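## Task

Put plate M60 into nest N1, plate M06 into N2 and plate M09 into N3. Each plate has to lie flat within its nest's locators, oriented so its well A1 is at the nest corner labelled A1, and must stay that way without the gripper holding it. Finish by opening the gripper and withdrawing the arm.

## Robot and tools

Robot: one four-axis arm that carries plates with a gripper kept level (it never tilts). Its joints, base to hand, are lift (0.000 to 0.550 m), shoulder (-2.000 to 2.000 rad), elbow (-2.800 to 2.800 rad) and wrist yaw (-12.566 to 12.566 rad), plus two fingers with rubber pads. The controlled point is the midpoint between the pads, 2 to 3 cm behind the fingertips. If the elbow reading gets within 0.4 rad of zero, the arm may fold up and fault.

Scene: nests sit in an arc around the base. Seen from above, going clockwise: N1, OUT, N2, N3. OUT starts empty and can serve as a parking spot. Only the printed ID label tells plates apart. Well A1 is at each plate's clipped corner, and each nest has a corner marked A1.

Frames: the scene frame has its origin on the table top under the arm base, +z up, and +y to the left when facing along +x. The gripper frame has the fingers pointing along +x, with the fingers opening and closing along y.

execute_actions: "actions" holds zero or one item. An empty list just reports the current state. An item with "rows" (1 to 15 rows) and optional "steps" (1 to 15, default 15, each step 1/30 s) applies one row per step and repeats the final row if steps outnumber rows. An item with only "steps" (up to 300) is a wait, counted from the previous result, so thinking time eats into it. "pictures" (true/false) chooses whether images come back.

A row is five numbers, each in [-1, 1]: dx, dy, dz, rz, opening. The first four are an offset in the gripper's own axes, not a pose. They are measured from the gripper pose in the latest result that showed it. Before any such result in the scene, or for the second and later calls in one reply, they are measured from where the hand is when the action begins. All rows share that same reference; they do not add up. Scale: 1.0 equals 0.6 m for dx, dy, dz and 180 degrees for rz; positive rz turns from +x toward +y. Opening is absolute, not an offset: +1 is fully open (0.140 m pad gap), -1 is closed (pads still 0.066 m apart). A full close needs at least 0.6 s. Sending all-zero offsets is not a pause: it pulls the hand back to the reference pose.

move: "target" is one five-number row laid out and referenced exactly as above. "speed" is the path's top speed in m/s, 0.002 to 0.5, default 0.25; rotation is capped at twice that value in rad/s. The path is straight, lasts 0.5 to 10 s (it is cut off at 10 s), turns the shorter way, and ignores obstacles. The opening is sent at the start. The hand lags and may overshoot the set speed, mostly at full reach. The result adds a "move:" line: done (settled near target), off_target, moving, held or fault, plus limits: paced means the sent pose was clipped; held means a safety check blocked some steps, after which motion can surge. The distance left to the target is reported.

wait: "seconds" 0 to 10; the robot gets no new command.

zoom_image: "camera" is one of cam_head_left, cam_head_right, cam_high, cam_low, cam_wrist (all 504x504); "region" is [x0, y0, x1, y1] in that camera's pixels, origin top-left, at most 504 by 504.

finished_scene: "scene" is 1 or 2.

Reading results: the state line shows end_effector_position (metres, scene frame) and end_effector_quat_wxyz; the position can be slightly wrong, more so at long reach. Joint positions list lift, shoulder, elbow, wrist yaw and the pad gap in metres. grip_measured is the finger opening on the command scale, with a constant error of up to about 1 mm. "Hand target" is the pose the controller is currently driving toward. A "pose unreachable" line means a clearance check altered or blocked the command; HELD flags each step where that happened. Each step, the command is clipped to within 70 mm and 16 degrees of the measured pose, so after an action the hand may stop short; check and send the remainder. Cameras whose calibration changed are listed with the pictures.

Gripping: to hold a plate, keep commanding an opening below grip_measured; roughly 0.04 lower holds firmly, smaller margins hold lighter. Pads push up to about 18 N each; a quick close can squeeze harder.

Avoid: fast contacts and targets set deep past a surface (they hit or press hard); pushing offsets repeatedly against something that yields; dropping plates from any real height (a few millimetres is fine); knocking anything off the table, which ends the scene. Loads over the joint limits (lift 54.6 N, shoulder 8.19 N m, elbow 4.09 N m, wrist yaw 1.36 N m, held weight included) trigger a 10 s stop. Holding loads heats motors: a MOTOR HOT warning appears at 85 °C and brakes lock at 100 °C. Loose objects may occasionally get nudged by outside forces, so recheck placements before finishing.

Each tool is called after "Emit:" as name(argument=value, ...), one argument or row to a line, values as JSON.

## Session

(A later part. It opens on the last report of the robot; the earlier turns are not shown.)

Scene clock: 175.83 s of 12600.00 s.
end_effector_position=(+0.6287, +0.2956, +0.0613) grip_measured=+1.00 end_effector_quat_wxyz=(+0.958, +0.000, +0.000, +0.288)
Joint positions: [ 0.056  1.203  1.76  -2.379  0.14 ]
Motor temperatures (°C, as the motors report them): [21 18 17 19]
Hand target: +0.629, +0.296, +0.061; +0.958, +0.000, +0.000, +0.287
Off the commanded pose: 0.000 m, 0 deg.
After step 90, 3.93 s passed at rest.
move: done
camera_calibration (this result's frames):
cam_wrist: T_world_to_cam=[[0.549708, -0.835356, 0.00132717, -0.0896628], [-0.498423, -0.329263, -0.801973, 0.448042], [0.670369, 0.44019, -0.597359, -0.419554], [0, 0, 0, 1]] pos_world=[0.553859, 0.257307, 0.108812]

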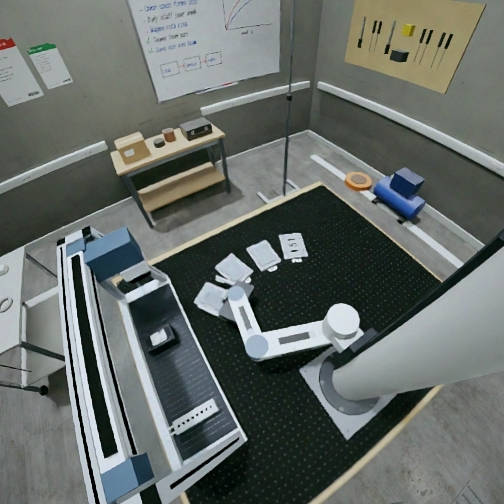

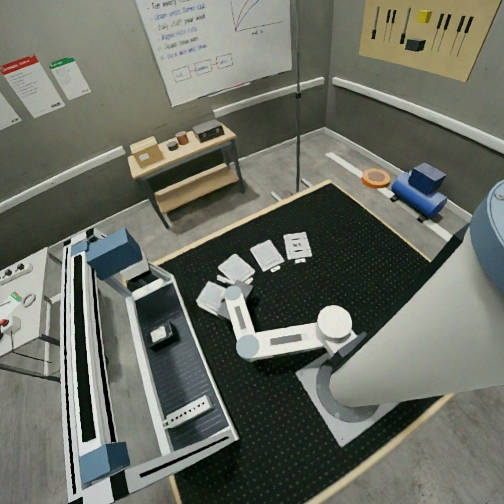

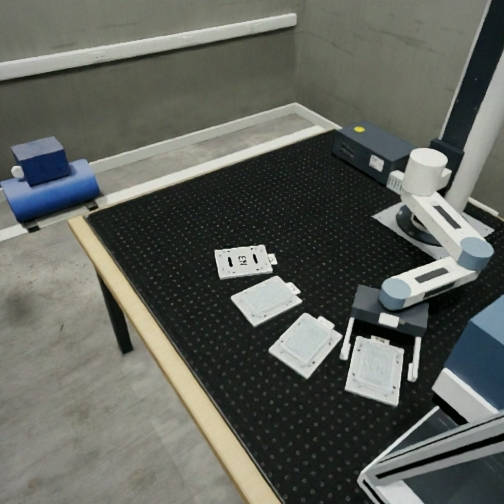

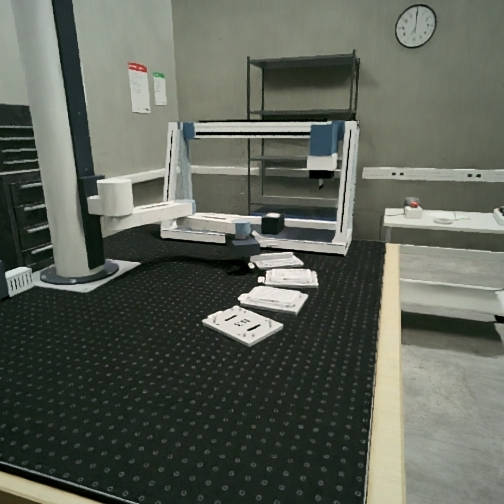

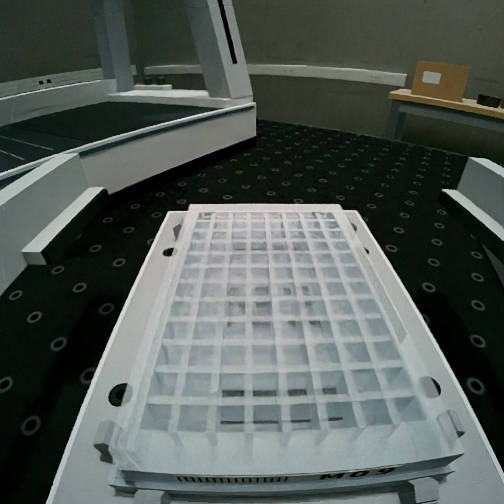

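Emit:
move(
  target=[0.002,0.0033,-0.047,0,1],
  speed=0.08,
)

Emit:
move(
  target=[0,0,0,0,-0.6],
)

Scene clock: 182.77 s of 12600.00 s.
end_effector_position=(+0.6287, +0.2979, +0.0331) grip_measured=+1.00 end_effector_quat_wxyz=(+0.958, +0.000, +0.000, +0.288)
Joint positions: [ 0.028  1.204  1.767 -2.388  0.14 ]
Motor temperatures (°C, as the motors report them): [21 18 17 19]
Hand target: +0.629, +0.298, +0.033; +0.958, +0.000, +0.000, +0.288
Off the commanded pose: 0.000 m, 0 deg.
After step 90, 3.20 s passed at rest.
move: done
camera_calibration (this result's frames):
cam_wrist: T_world_to_cam=[[0.549762, -0.83532, 0.00132717, -0.0877547], [-0.498402, -0.329295, -0.801973, 0.426097], [0.670341, 0.440233, -0.597359, -0.437365], [0, 0, 0, 1]] pos_world=[0.553796, 0.259551, 0.0805708]

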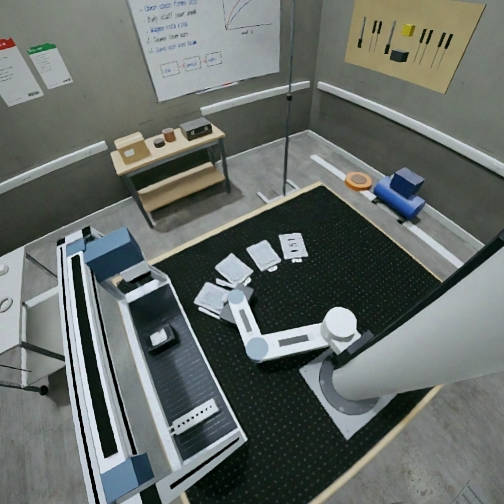

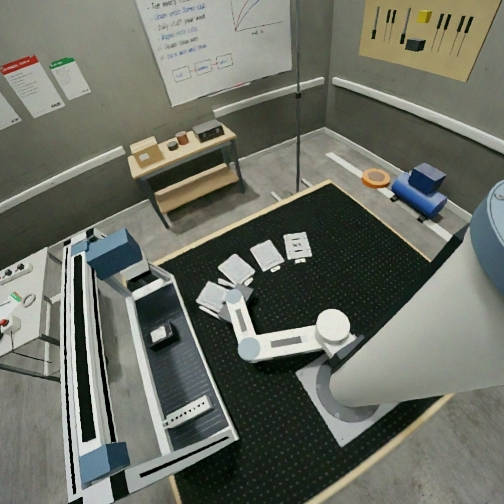

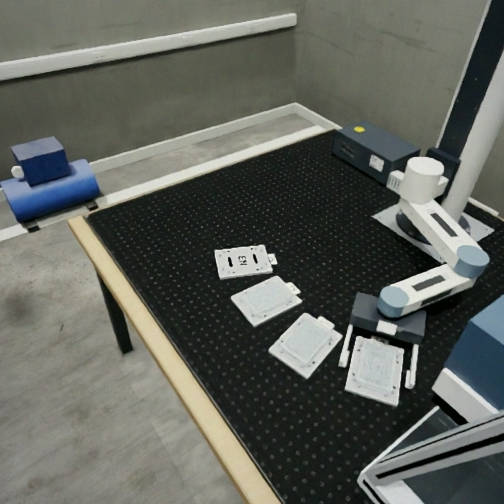

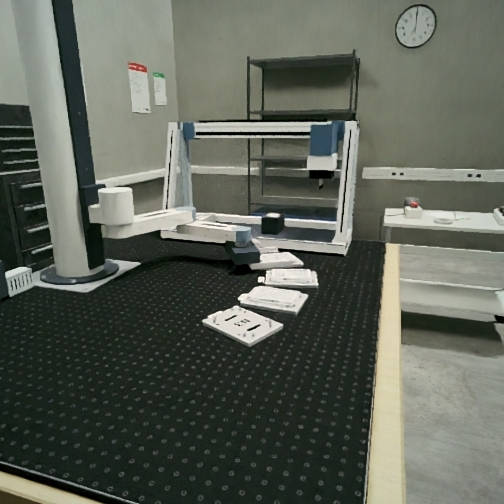

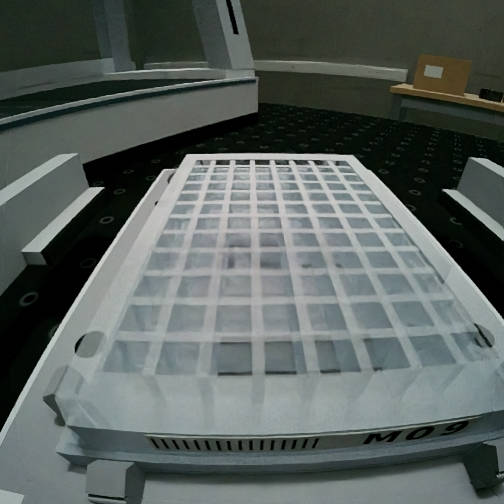

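Scene clock: 183.50 s of 12600.00 s.
end_effector_position=(+0.6286, +0.2979, +0.0332) grip_measured=-0.55 end_effector_quat_wxyz=(+0.958, +0.000, +0.000, +0.288)
Joint positions: [ 0.028  1.204  1.767 -2.388  0.083]
Motor temperatures (°C, as the motors report them): [21 18 17 19]
Hand target: +0.629, +0.298, +0.033; +0.958, +0.000, +0.000, +0.288
Off the commanded pose: 0.000 m, 0 deg.
move: done
camera_calibration (this result's frames):
cam_wrist: T_world_to_cam=[[0.549902, -0.835228, 0.00132717, -0.087846], [-0.498347, -0.329379, -0.801973, 0.426151], [0.670267, 0.440345, -0.597359, -0.437308], [0, 0, 0, 1]] pos_world=[0.553791, 0.25956, 0.0806476]

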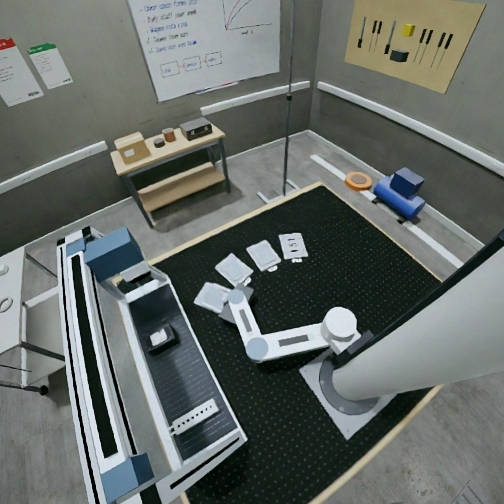

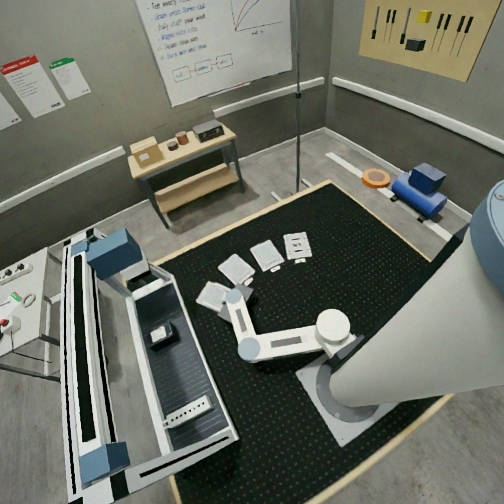

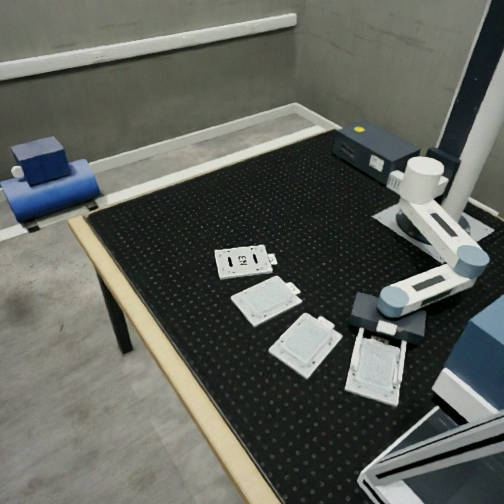

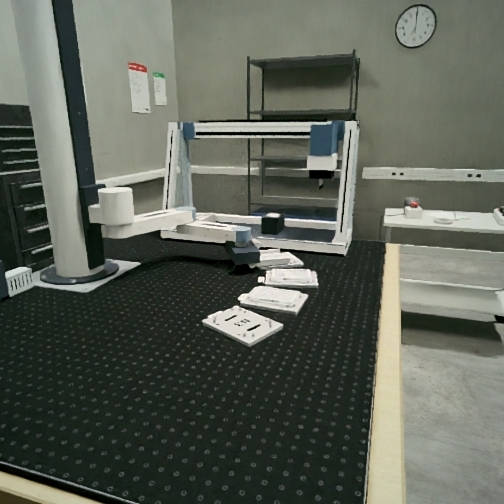

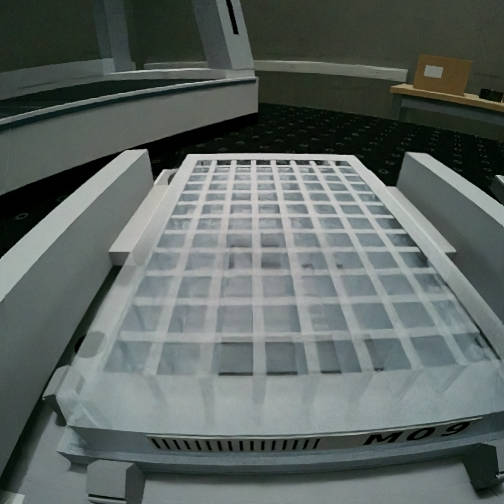

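Emit:
execute_actions(
  actions=[],
)

Scene clock: 197.10 s of 12600.00 s.
end_effector_position=(+0.6286, +0.2979, +0.0332) grip_measured=-0.55 end_effector_quat_wxyz=(+0.958, +0.000, +0.000, +0.288)
Joint positions: [ 0.028  1.204  1.767 -2.388  0.083]
Motor temperatures (°C, as the motors report them): [21 18 17 19]
Hand target: +0.629, +0.298, +0.033; +0.958, +0.000, +0.000, +0.288
Off the commanded pose: 0.000 m, 0 deg.
Steps of this call (steps 1 to 90: nothing new was sent; then 10.60 s passed at rest). Readings (end_effector_position):
1: (+0.6286, +0.2979, +0.0332)
2: (+0.6286, +0.2979, +0.0332)
4: (+0.6286, +0.2979, +0.0332)
8: (+0.6286, +0.2979, +0.0332)
90: the state above
camera_calibration (this result's frames):
cam_wrist: T_world_to_cam=[[0.549902, -0.835228, 0.00132717, -0.087846], [-0.498347, -0.329379, -0.801973, 0.426151], [0.670267, 0.440345, -0.597359, -0.437308], [0, 0, 0, 1]] pos_world=[0.553791, 0.25956, 0.0806476]

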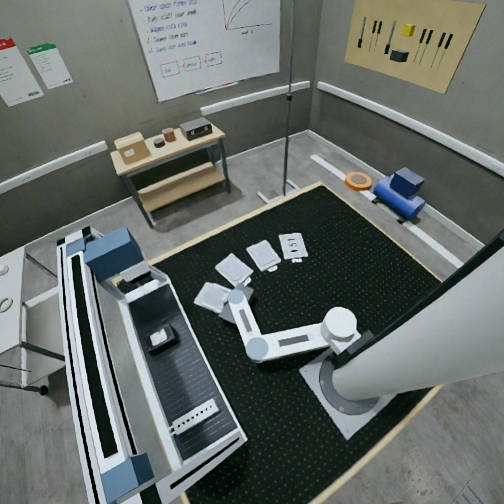

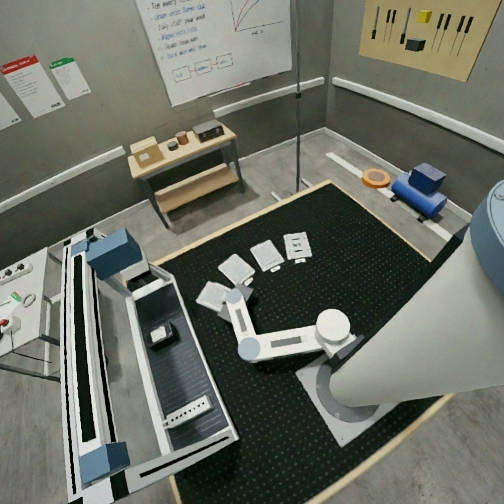

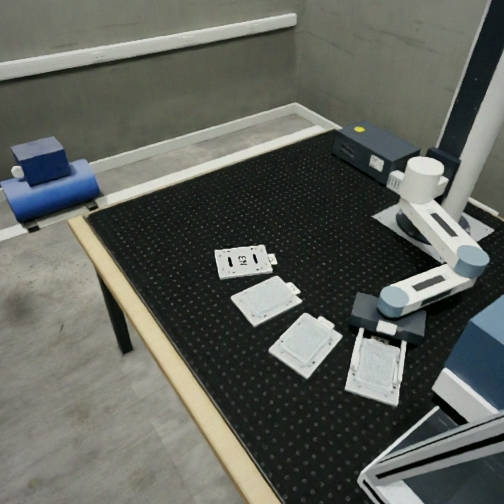

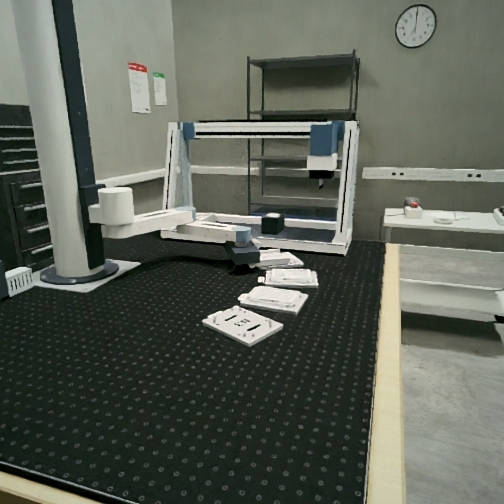

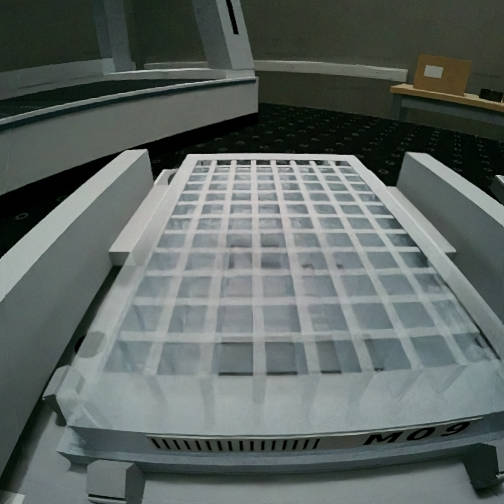

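Emit:
move(
  target=[0,0,0.065,0,-0.6],
  speed=0.12,
)

Emit:
move(
  target=[-0.3988,-0.7598,0,-0.318,-0.6],
  speed=0.3,
)

Emit:
move(
  target=[0,0,-0.048,0,-0.6],
  speed=0.06,
)

Scene clock: 206.67 s of 12600.00 s.
end_effector_position=(+0.6286, +0.2979, +0.0722) grip_measured=-0.55 end_effector_quat_wxyz=(+0.958, +0.000, +0.000, +0.288)
Joint positions: [ 0.067  1.204  1.767 -2.388  0.083]
Motor temperatures (°C, as the motors report them): [21 18 17 19]
Hand target: +0.629, +0.298, +0.072; +0.958, +0.000, +0.000, +0.288
Off the commanded pose: 0.000 m, 0 deg.
After step 90, 5.83 s passed at rest.
move: done
camera_calibration (this result's frames):
cam_wrist: T_world_to_cam=[[0.549977, -0.835179, 0.00132717, -0.0879394], [-0.498317, -0.329423, -0.801973, 0.457449], [0.670228, 0.440405, -0.597359, -0.413991], [0, 0, 0, 1]] pos_world=[0.553788, 0.259573, 0.119677]

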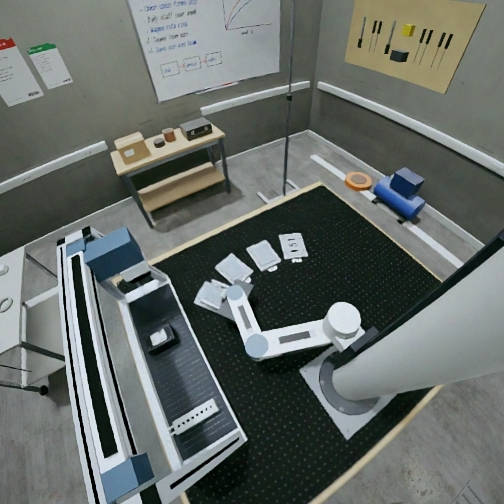

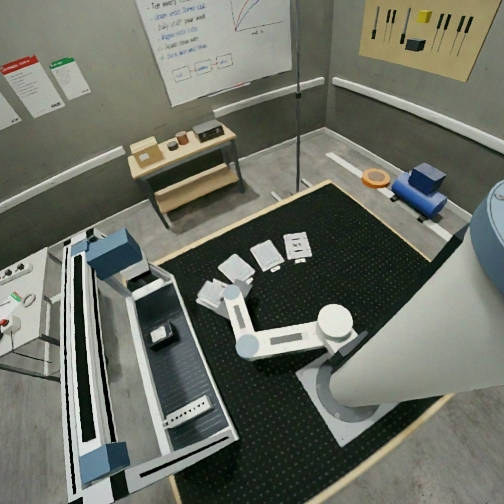

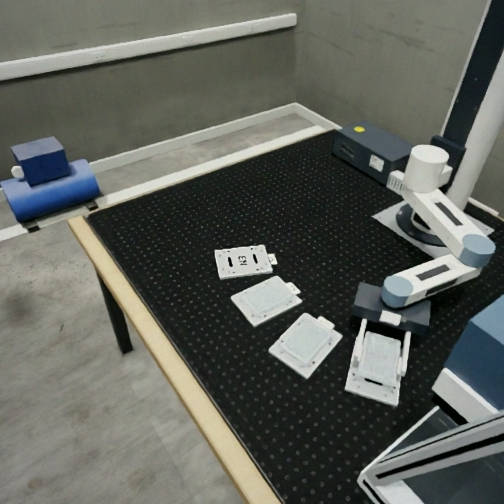

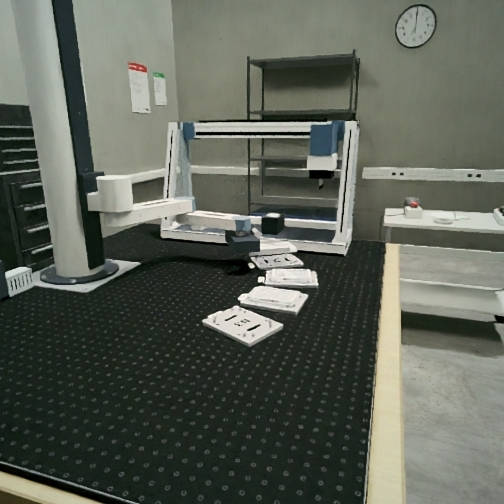

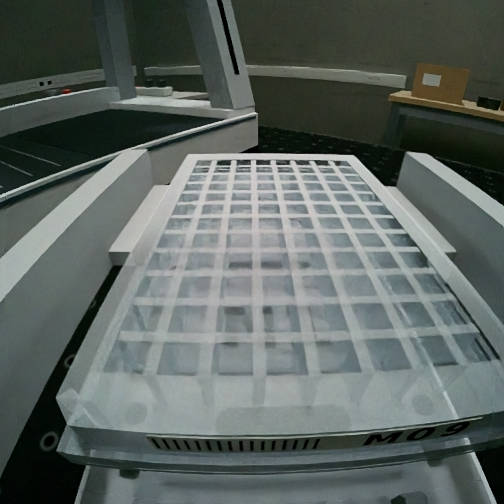

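Scene clock: 208.87 s of 12600.00 s.
end_effector_position=(+0.6800, -0.2144, +0.0722) grip_measured=-0.55 end_effector_quat_wxyz=(+0.979, +0.000, +0.000, -0.206)
Joint positions: [ 0.067  0.212  1.803 -2.43   0.083]
Motor temperatures (°C, as the motors report them): [21 18 17 19]
Hand target: +0.680, -0.214, +0.072; +0.979, +0.000, +0.000, -0.206
Off the commanded pose: 0.000 m, 0 deg.
move: done
camera_calibration (this result's frames):
cam_wrist: T_world_to_cam=[[-0.404729, -0.914436, 0.00132717, 0.0881154], [-0.546678, 0.240796, -0.801973, 0.469398], [0.733033, -0.325307, -0.597359, -0.429654], [0, 0, 0, 1]] pos_world=[0.607223, -0.172223, 0.119669]

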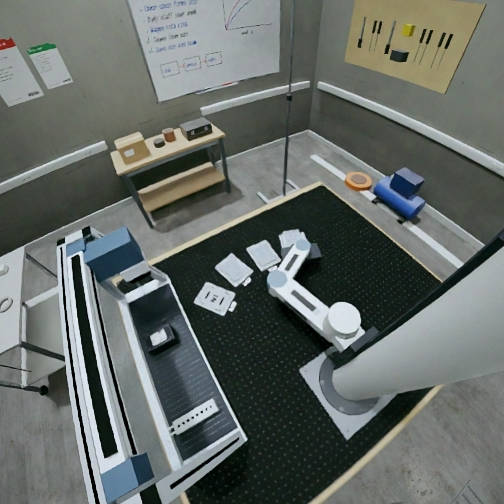

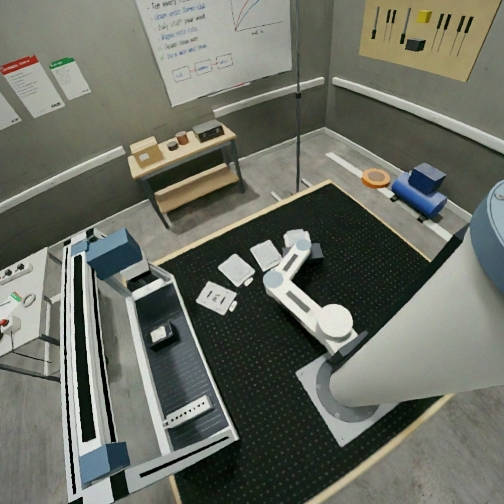

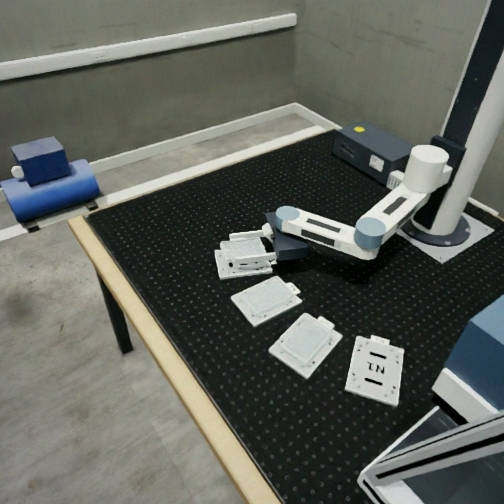

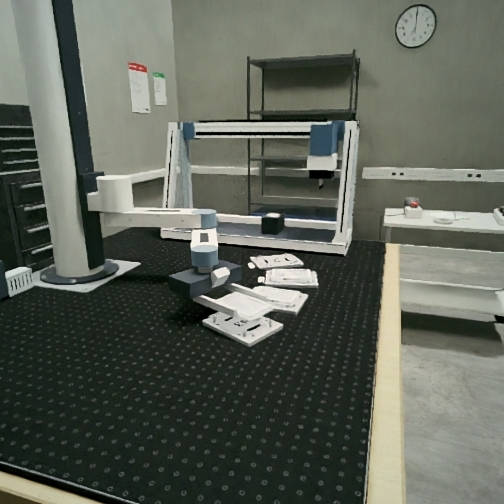

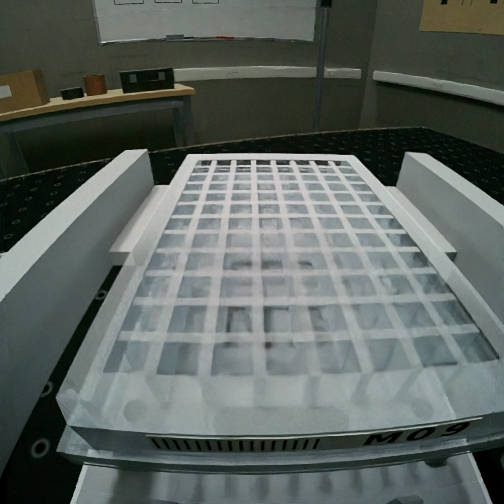

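Scene clock: 209.63 s of 12600.00 s.
end_effector_position=(+0.6800, -0.2144, +0.0433) grip_measured=-0.55 end_effector_quat_wxyz=(+0.979, +0.000, +0.000, -0.206)
Joint positions: [ 0.038  0.212  1.803 -2.43   0.083]
Motor temperatures (°C, as the motors report them): [21 18 17 19]
Hand target: +0.680, -0.214, +0.043; +0.979, +0.000, +0.000, -0.206
Off the commanded pose: 0.000 m, 0 deg.
move: done
camera_calibration (this result's frames):
cam_wrist: T_world_to_cam=[[-0.404747, -0.914428, 0.00132717, 0.0881602], [-0.546674, 0.240806, -0.801973, 0.446255], [0.733027, -0.325321, -0.597359, -0.446888], [0, 0, 0, 1]] pos_world=[0.607219, -0.172227, 0.090815]

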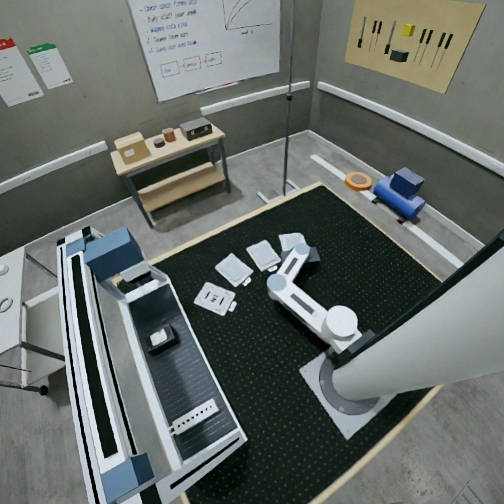

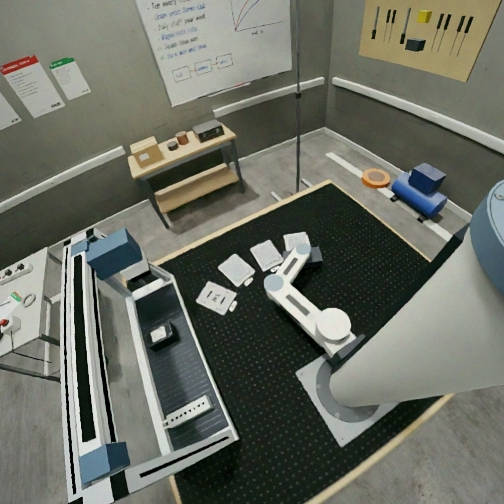

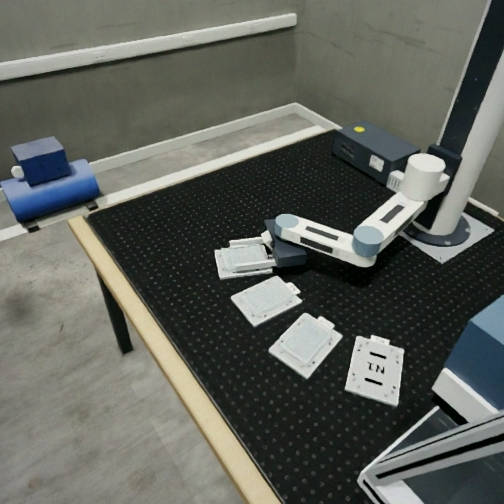

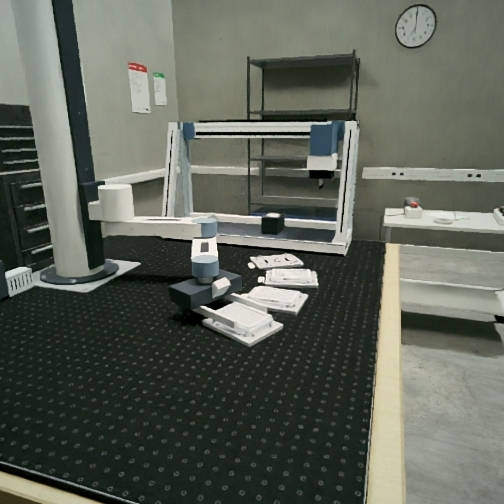

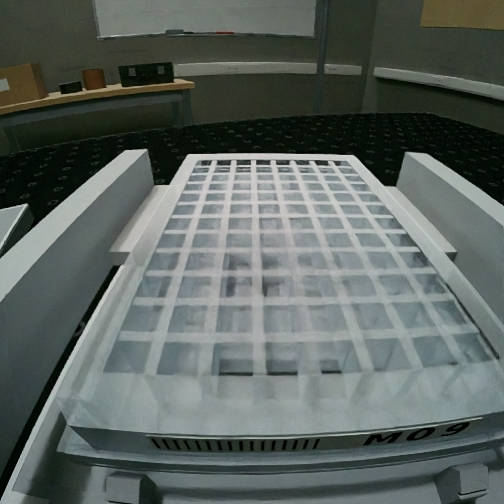

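Emit:
move(
  target=[-0.0015,-0.0005,-0.0075,0,-0.6],
  speed=0.015,
)

Emit:
move(
  target=[0,0,-0.0072,0,-0.6],
  speed=0.01,
)

Scene clock: 218.93 s of 12600.00 s.
end_effector_position=(+0.6792, -0.2145, +0.0391) grip_measured=-0.55 end_effector_quat_wxyz=(+0.978, +0.000, +0.000, -0.207)
Joint positions: [ 0.034  0.213  1.799 -2.429  0.083]
Motor temperatures (°C, as the motors report them): [21 18 17 19]
Hand target: +0.679, -0.214, +0.039; +0.979, +0.000, +0.000, -0.206
Off the commanded pose: 0.000 m, 0 deg.
After step 90, 5.60 s passed at rest.
move: done
camera_calibration (this result's frames):
cam_wrist: T_world_to_cam=[[-0.406202, -0.913782, 0.00132717, 0.0889096], [-0.546289, 0.241677, -0.801973, 0.442339], [0.732508, -0.326488, -0.597359, -0.448753], [0, 0, 0, 1]] pos_world=[0.606476, -0.172172, 0.0865585]

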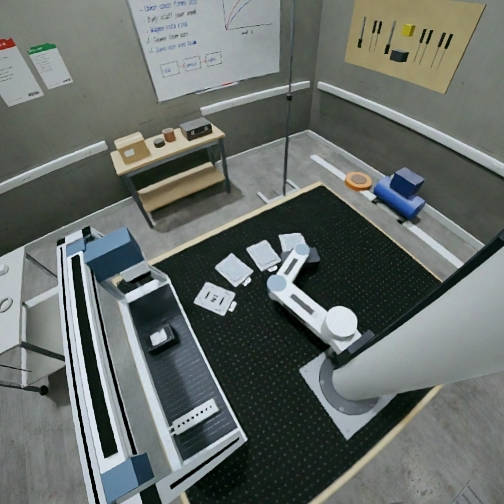

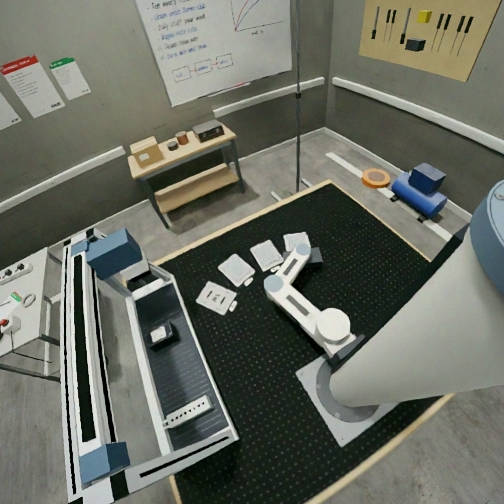

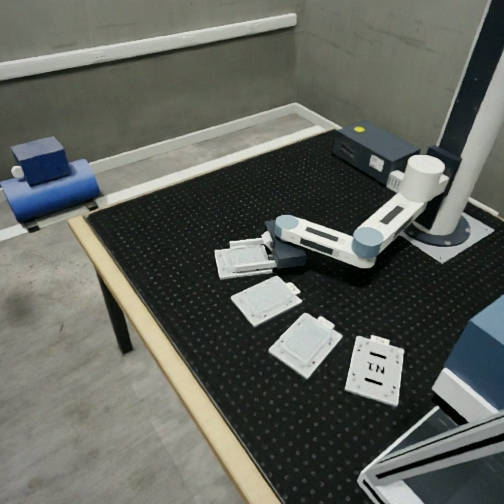

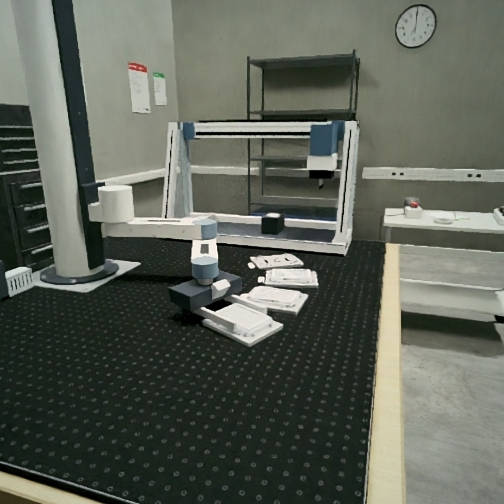

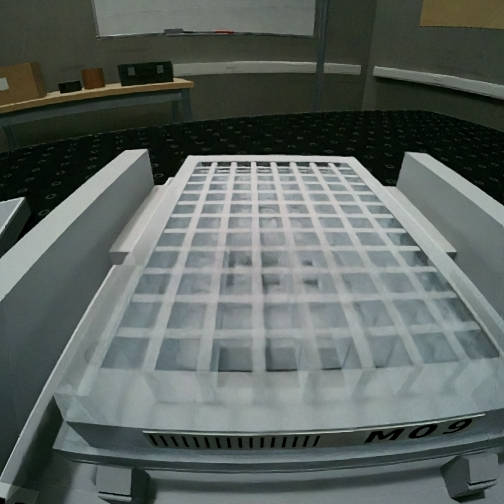

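Scene clock: 219.63 s of 12600.00 s.
end_effector_position=(+0.6796, -0.2144, +0.0349) grip_measured=-0.55 end_effector_quat_wxyz=(+0.978, +0.000, +0.000, -0.208)
Joint positions: [ 0.03   0.214  1.801 -2.435  0.083]
Motor temperatures (°C, as the motors report them): [21 18 17 19]
Hand target: +0.679, -0.214, +0.035; +0.978, +0.000, +0.000, -0.207
Off the commanded pose: 0.000 m, 0 deg.
move: done
camera_calibration (this result's frames):
cam_wrist: T_world_to_cam=[[-0.408898, -0.912579, 0.00132717, 0.0911992], [-0.545574, 0.243288, -0.801973, 0.439114], [0.731541, -0.328649, -0.597359, -0.451326], [0, 0, 0, 1]] pos_world=[0.607023, -0.171933, 0.0824328]

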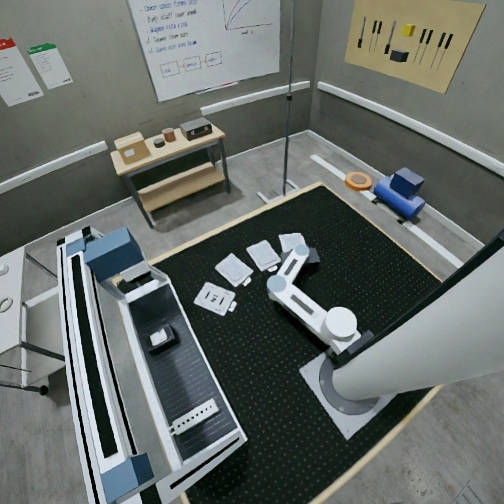

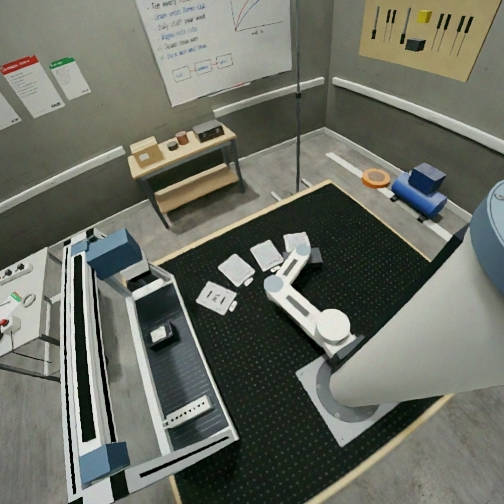

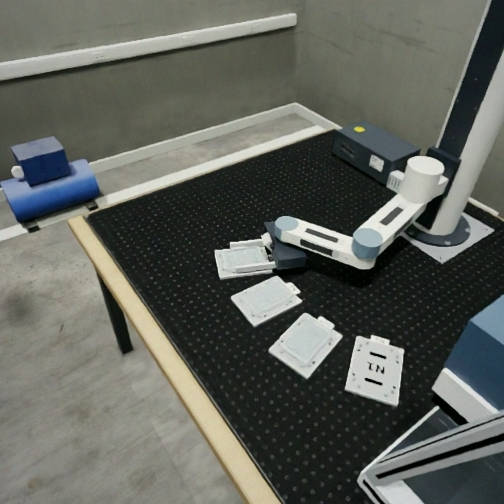

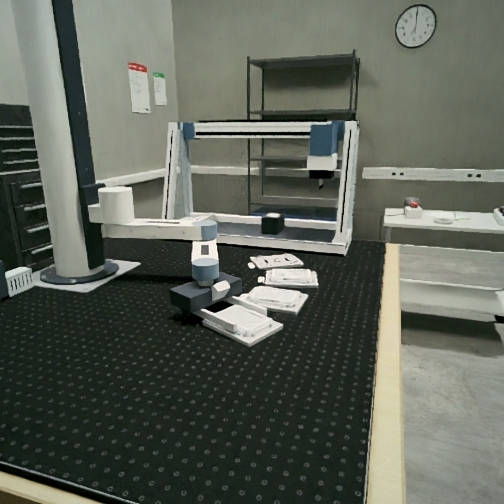

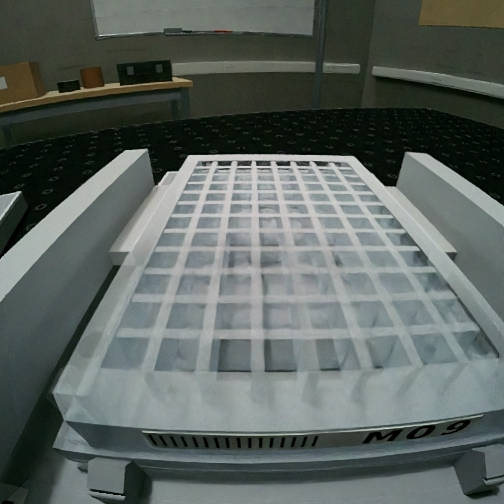

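Emit:
move(
  target=[0,0,0,0,-0.2],
  speed=0.05,
)

Emit:
move(
  target=[0,0,0.06,0,0.6],
  speed=0.12,
)

Scene clock: 225.40 s of 12600.00 s.
end_effector_position=(+0.6796, -0.2144, +0.0350) grip_measured=-0.20 end_effector_quat_wxyz=(+0.978, +0.000, +0.000, -0.208)
Joint positions: [ 0.03   0.214  1.801 -2.435  0.096]
Motor temperatures (°C, as the motors report them): [21 18 18 19]
Hand target: +0.680, -0.214, +0.035; +0.978, +0.000, +0.000, -0.208
Off the commanded pose: 0.000 m, 0 deg.
After step 90, 2.07 s passed at rest.
move: done
camera_calibration (this result's frames):
cam_wrist: T_world_to_cam=[[-0.408935, -0.912563, 0.00132717, 0.0913001], [-0.545564, 0.24331, -0.801973, 0.43915], [0.731527, -0.328679, -0.597359, -0.45132], [0, 0, 0, 1]] pos_world=[0.607073, -0.171872, 0.0824653]

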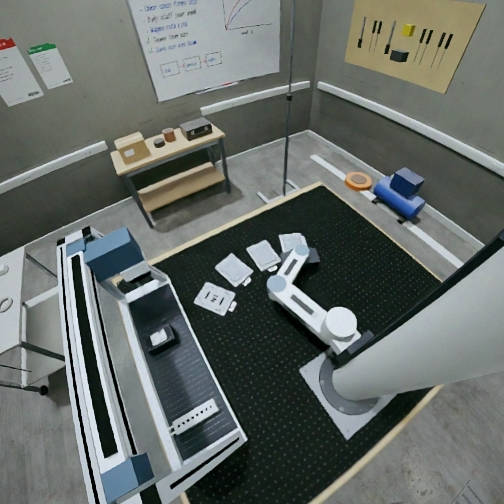

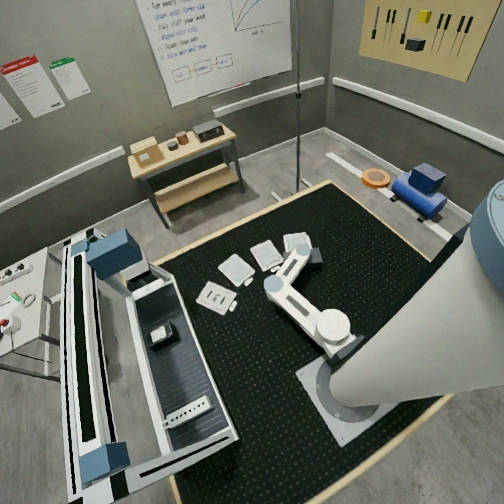

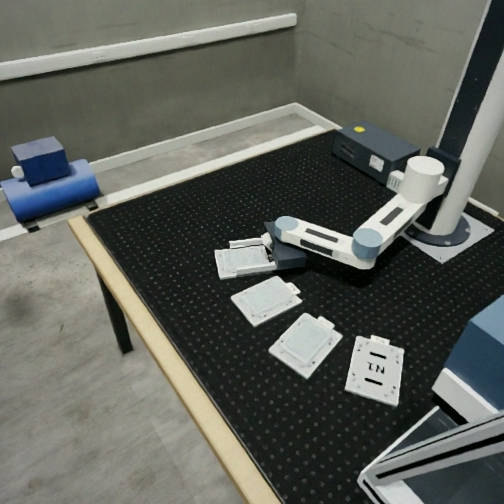

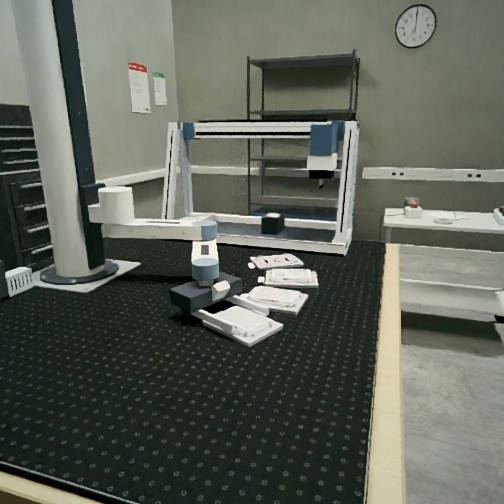

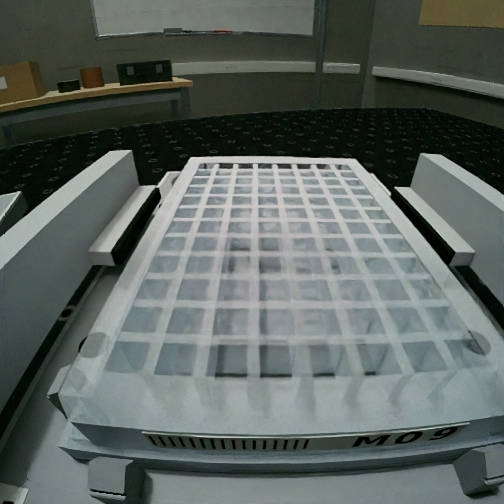

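Scene clock: 226.13 s of 12600.00 s.
end_effector_position=(+0.6796, -0.2144, +0.0710) grip_measured=+0.60 end_effector_quat_wxyz=(+0.978, +0.000, +0.000, -0.208)
Joint positions: [ 0.066  0.214  1.802 -2.435  0.125]
Motor temperatures (°C, as the motors report them): [21 18 18 19]
Hand target: +0.680, -0.214, +0.071; +0.978, +0.000, +0.000, -0.208
Off the commanded pose: 0.000 m, 0 deg.
move: done
camera_calibration (this result's frames):
cam_wrist: T_world_to_cam=[[-0.4089, -0.912578, 0.00132717, 0.0912371], [-0.545573, 0.243289, -0.801973, 0.46806], [0.73154, -0.328651, -0.597359, -0.429797], [0, 0, 0, 1]] pos_world=[0.607081, -0.171866, 0.118507]

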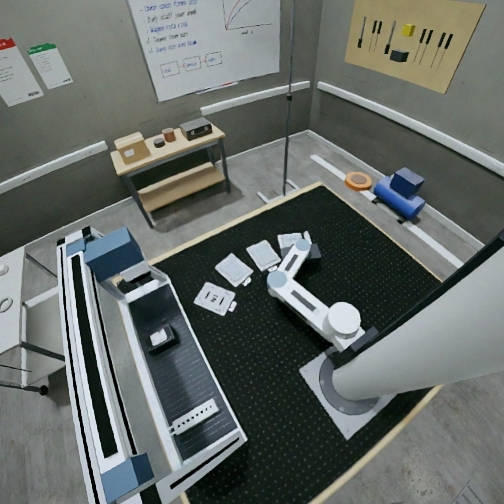

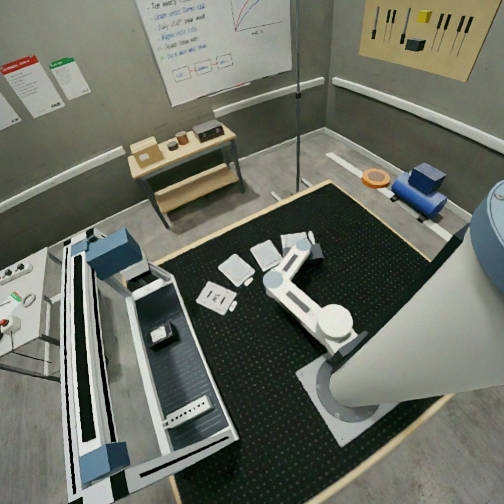

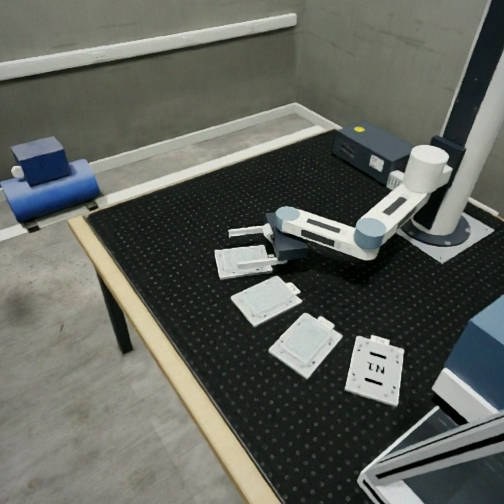

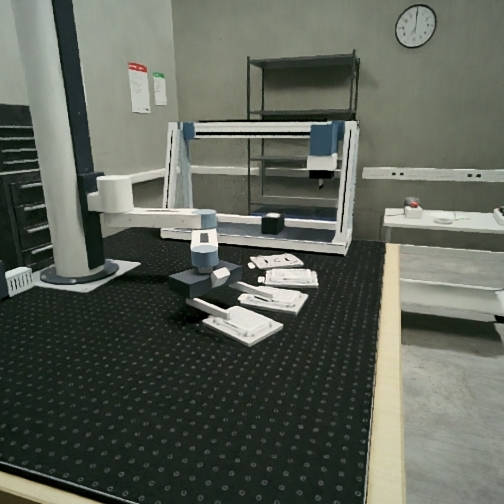

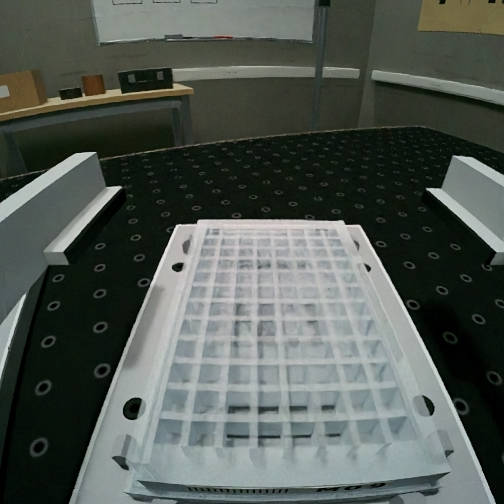

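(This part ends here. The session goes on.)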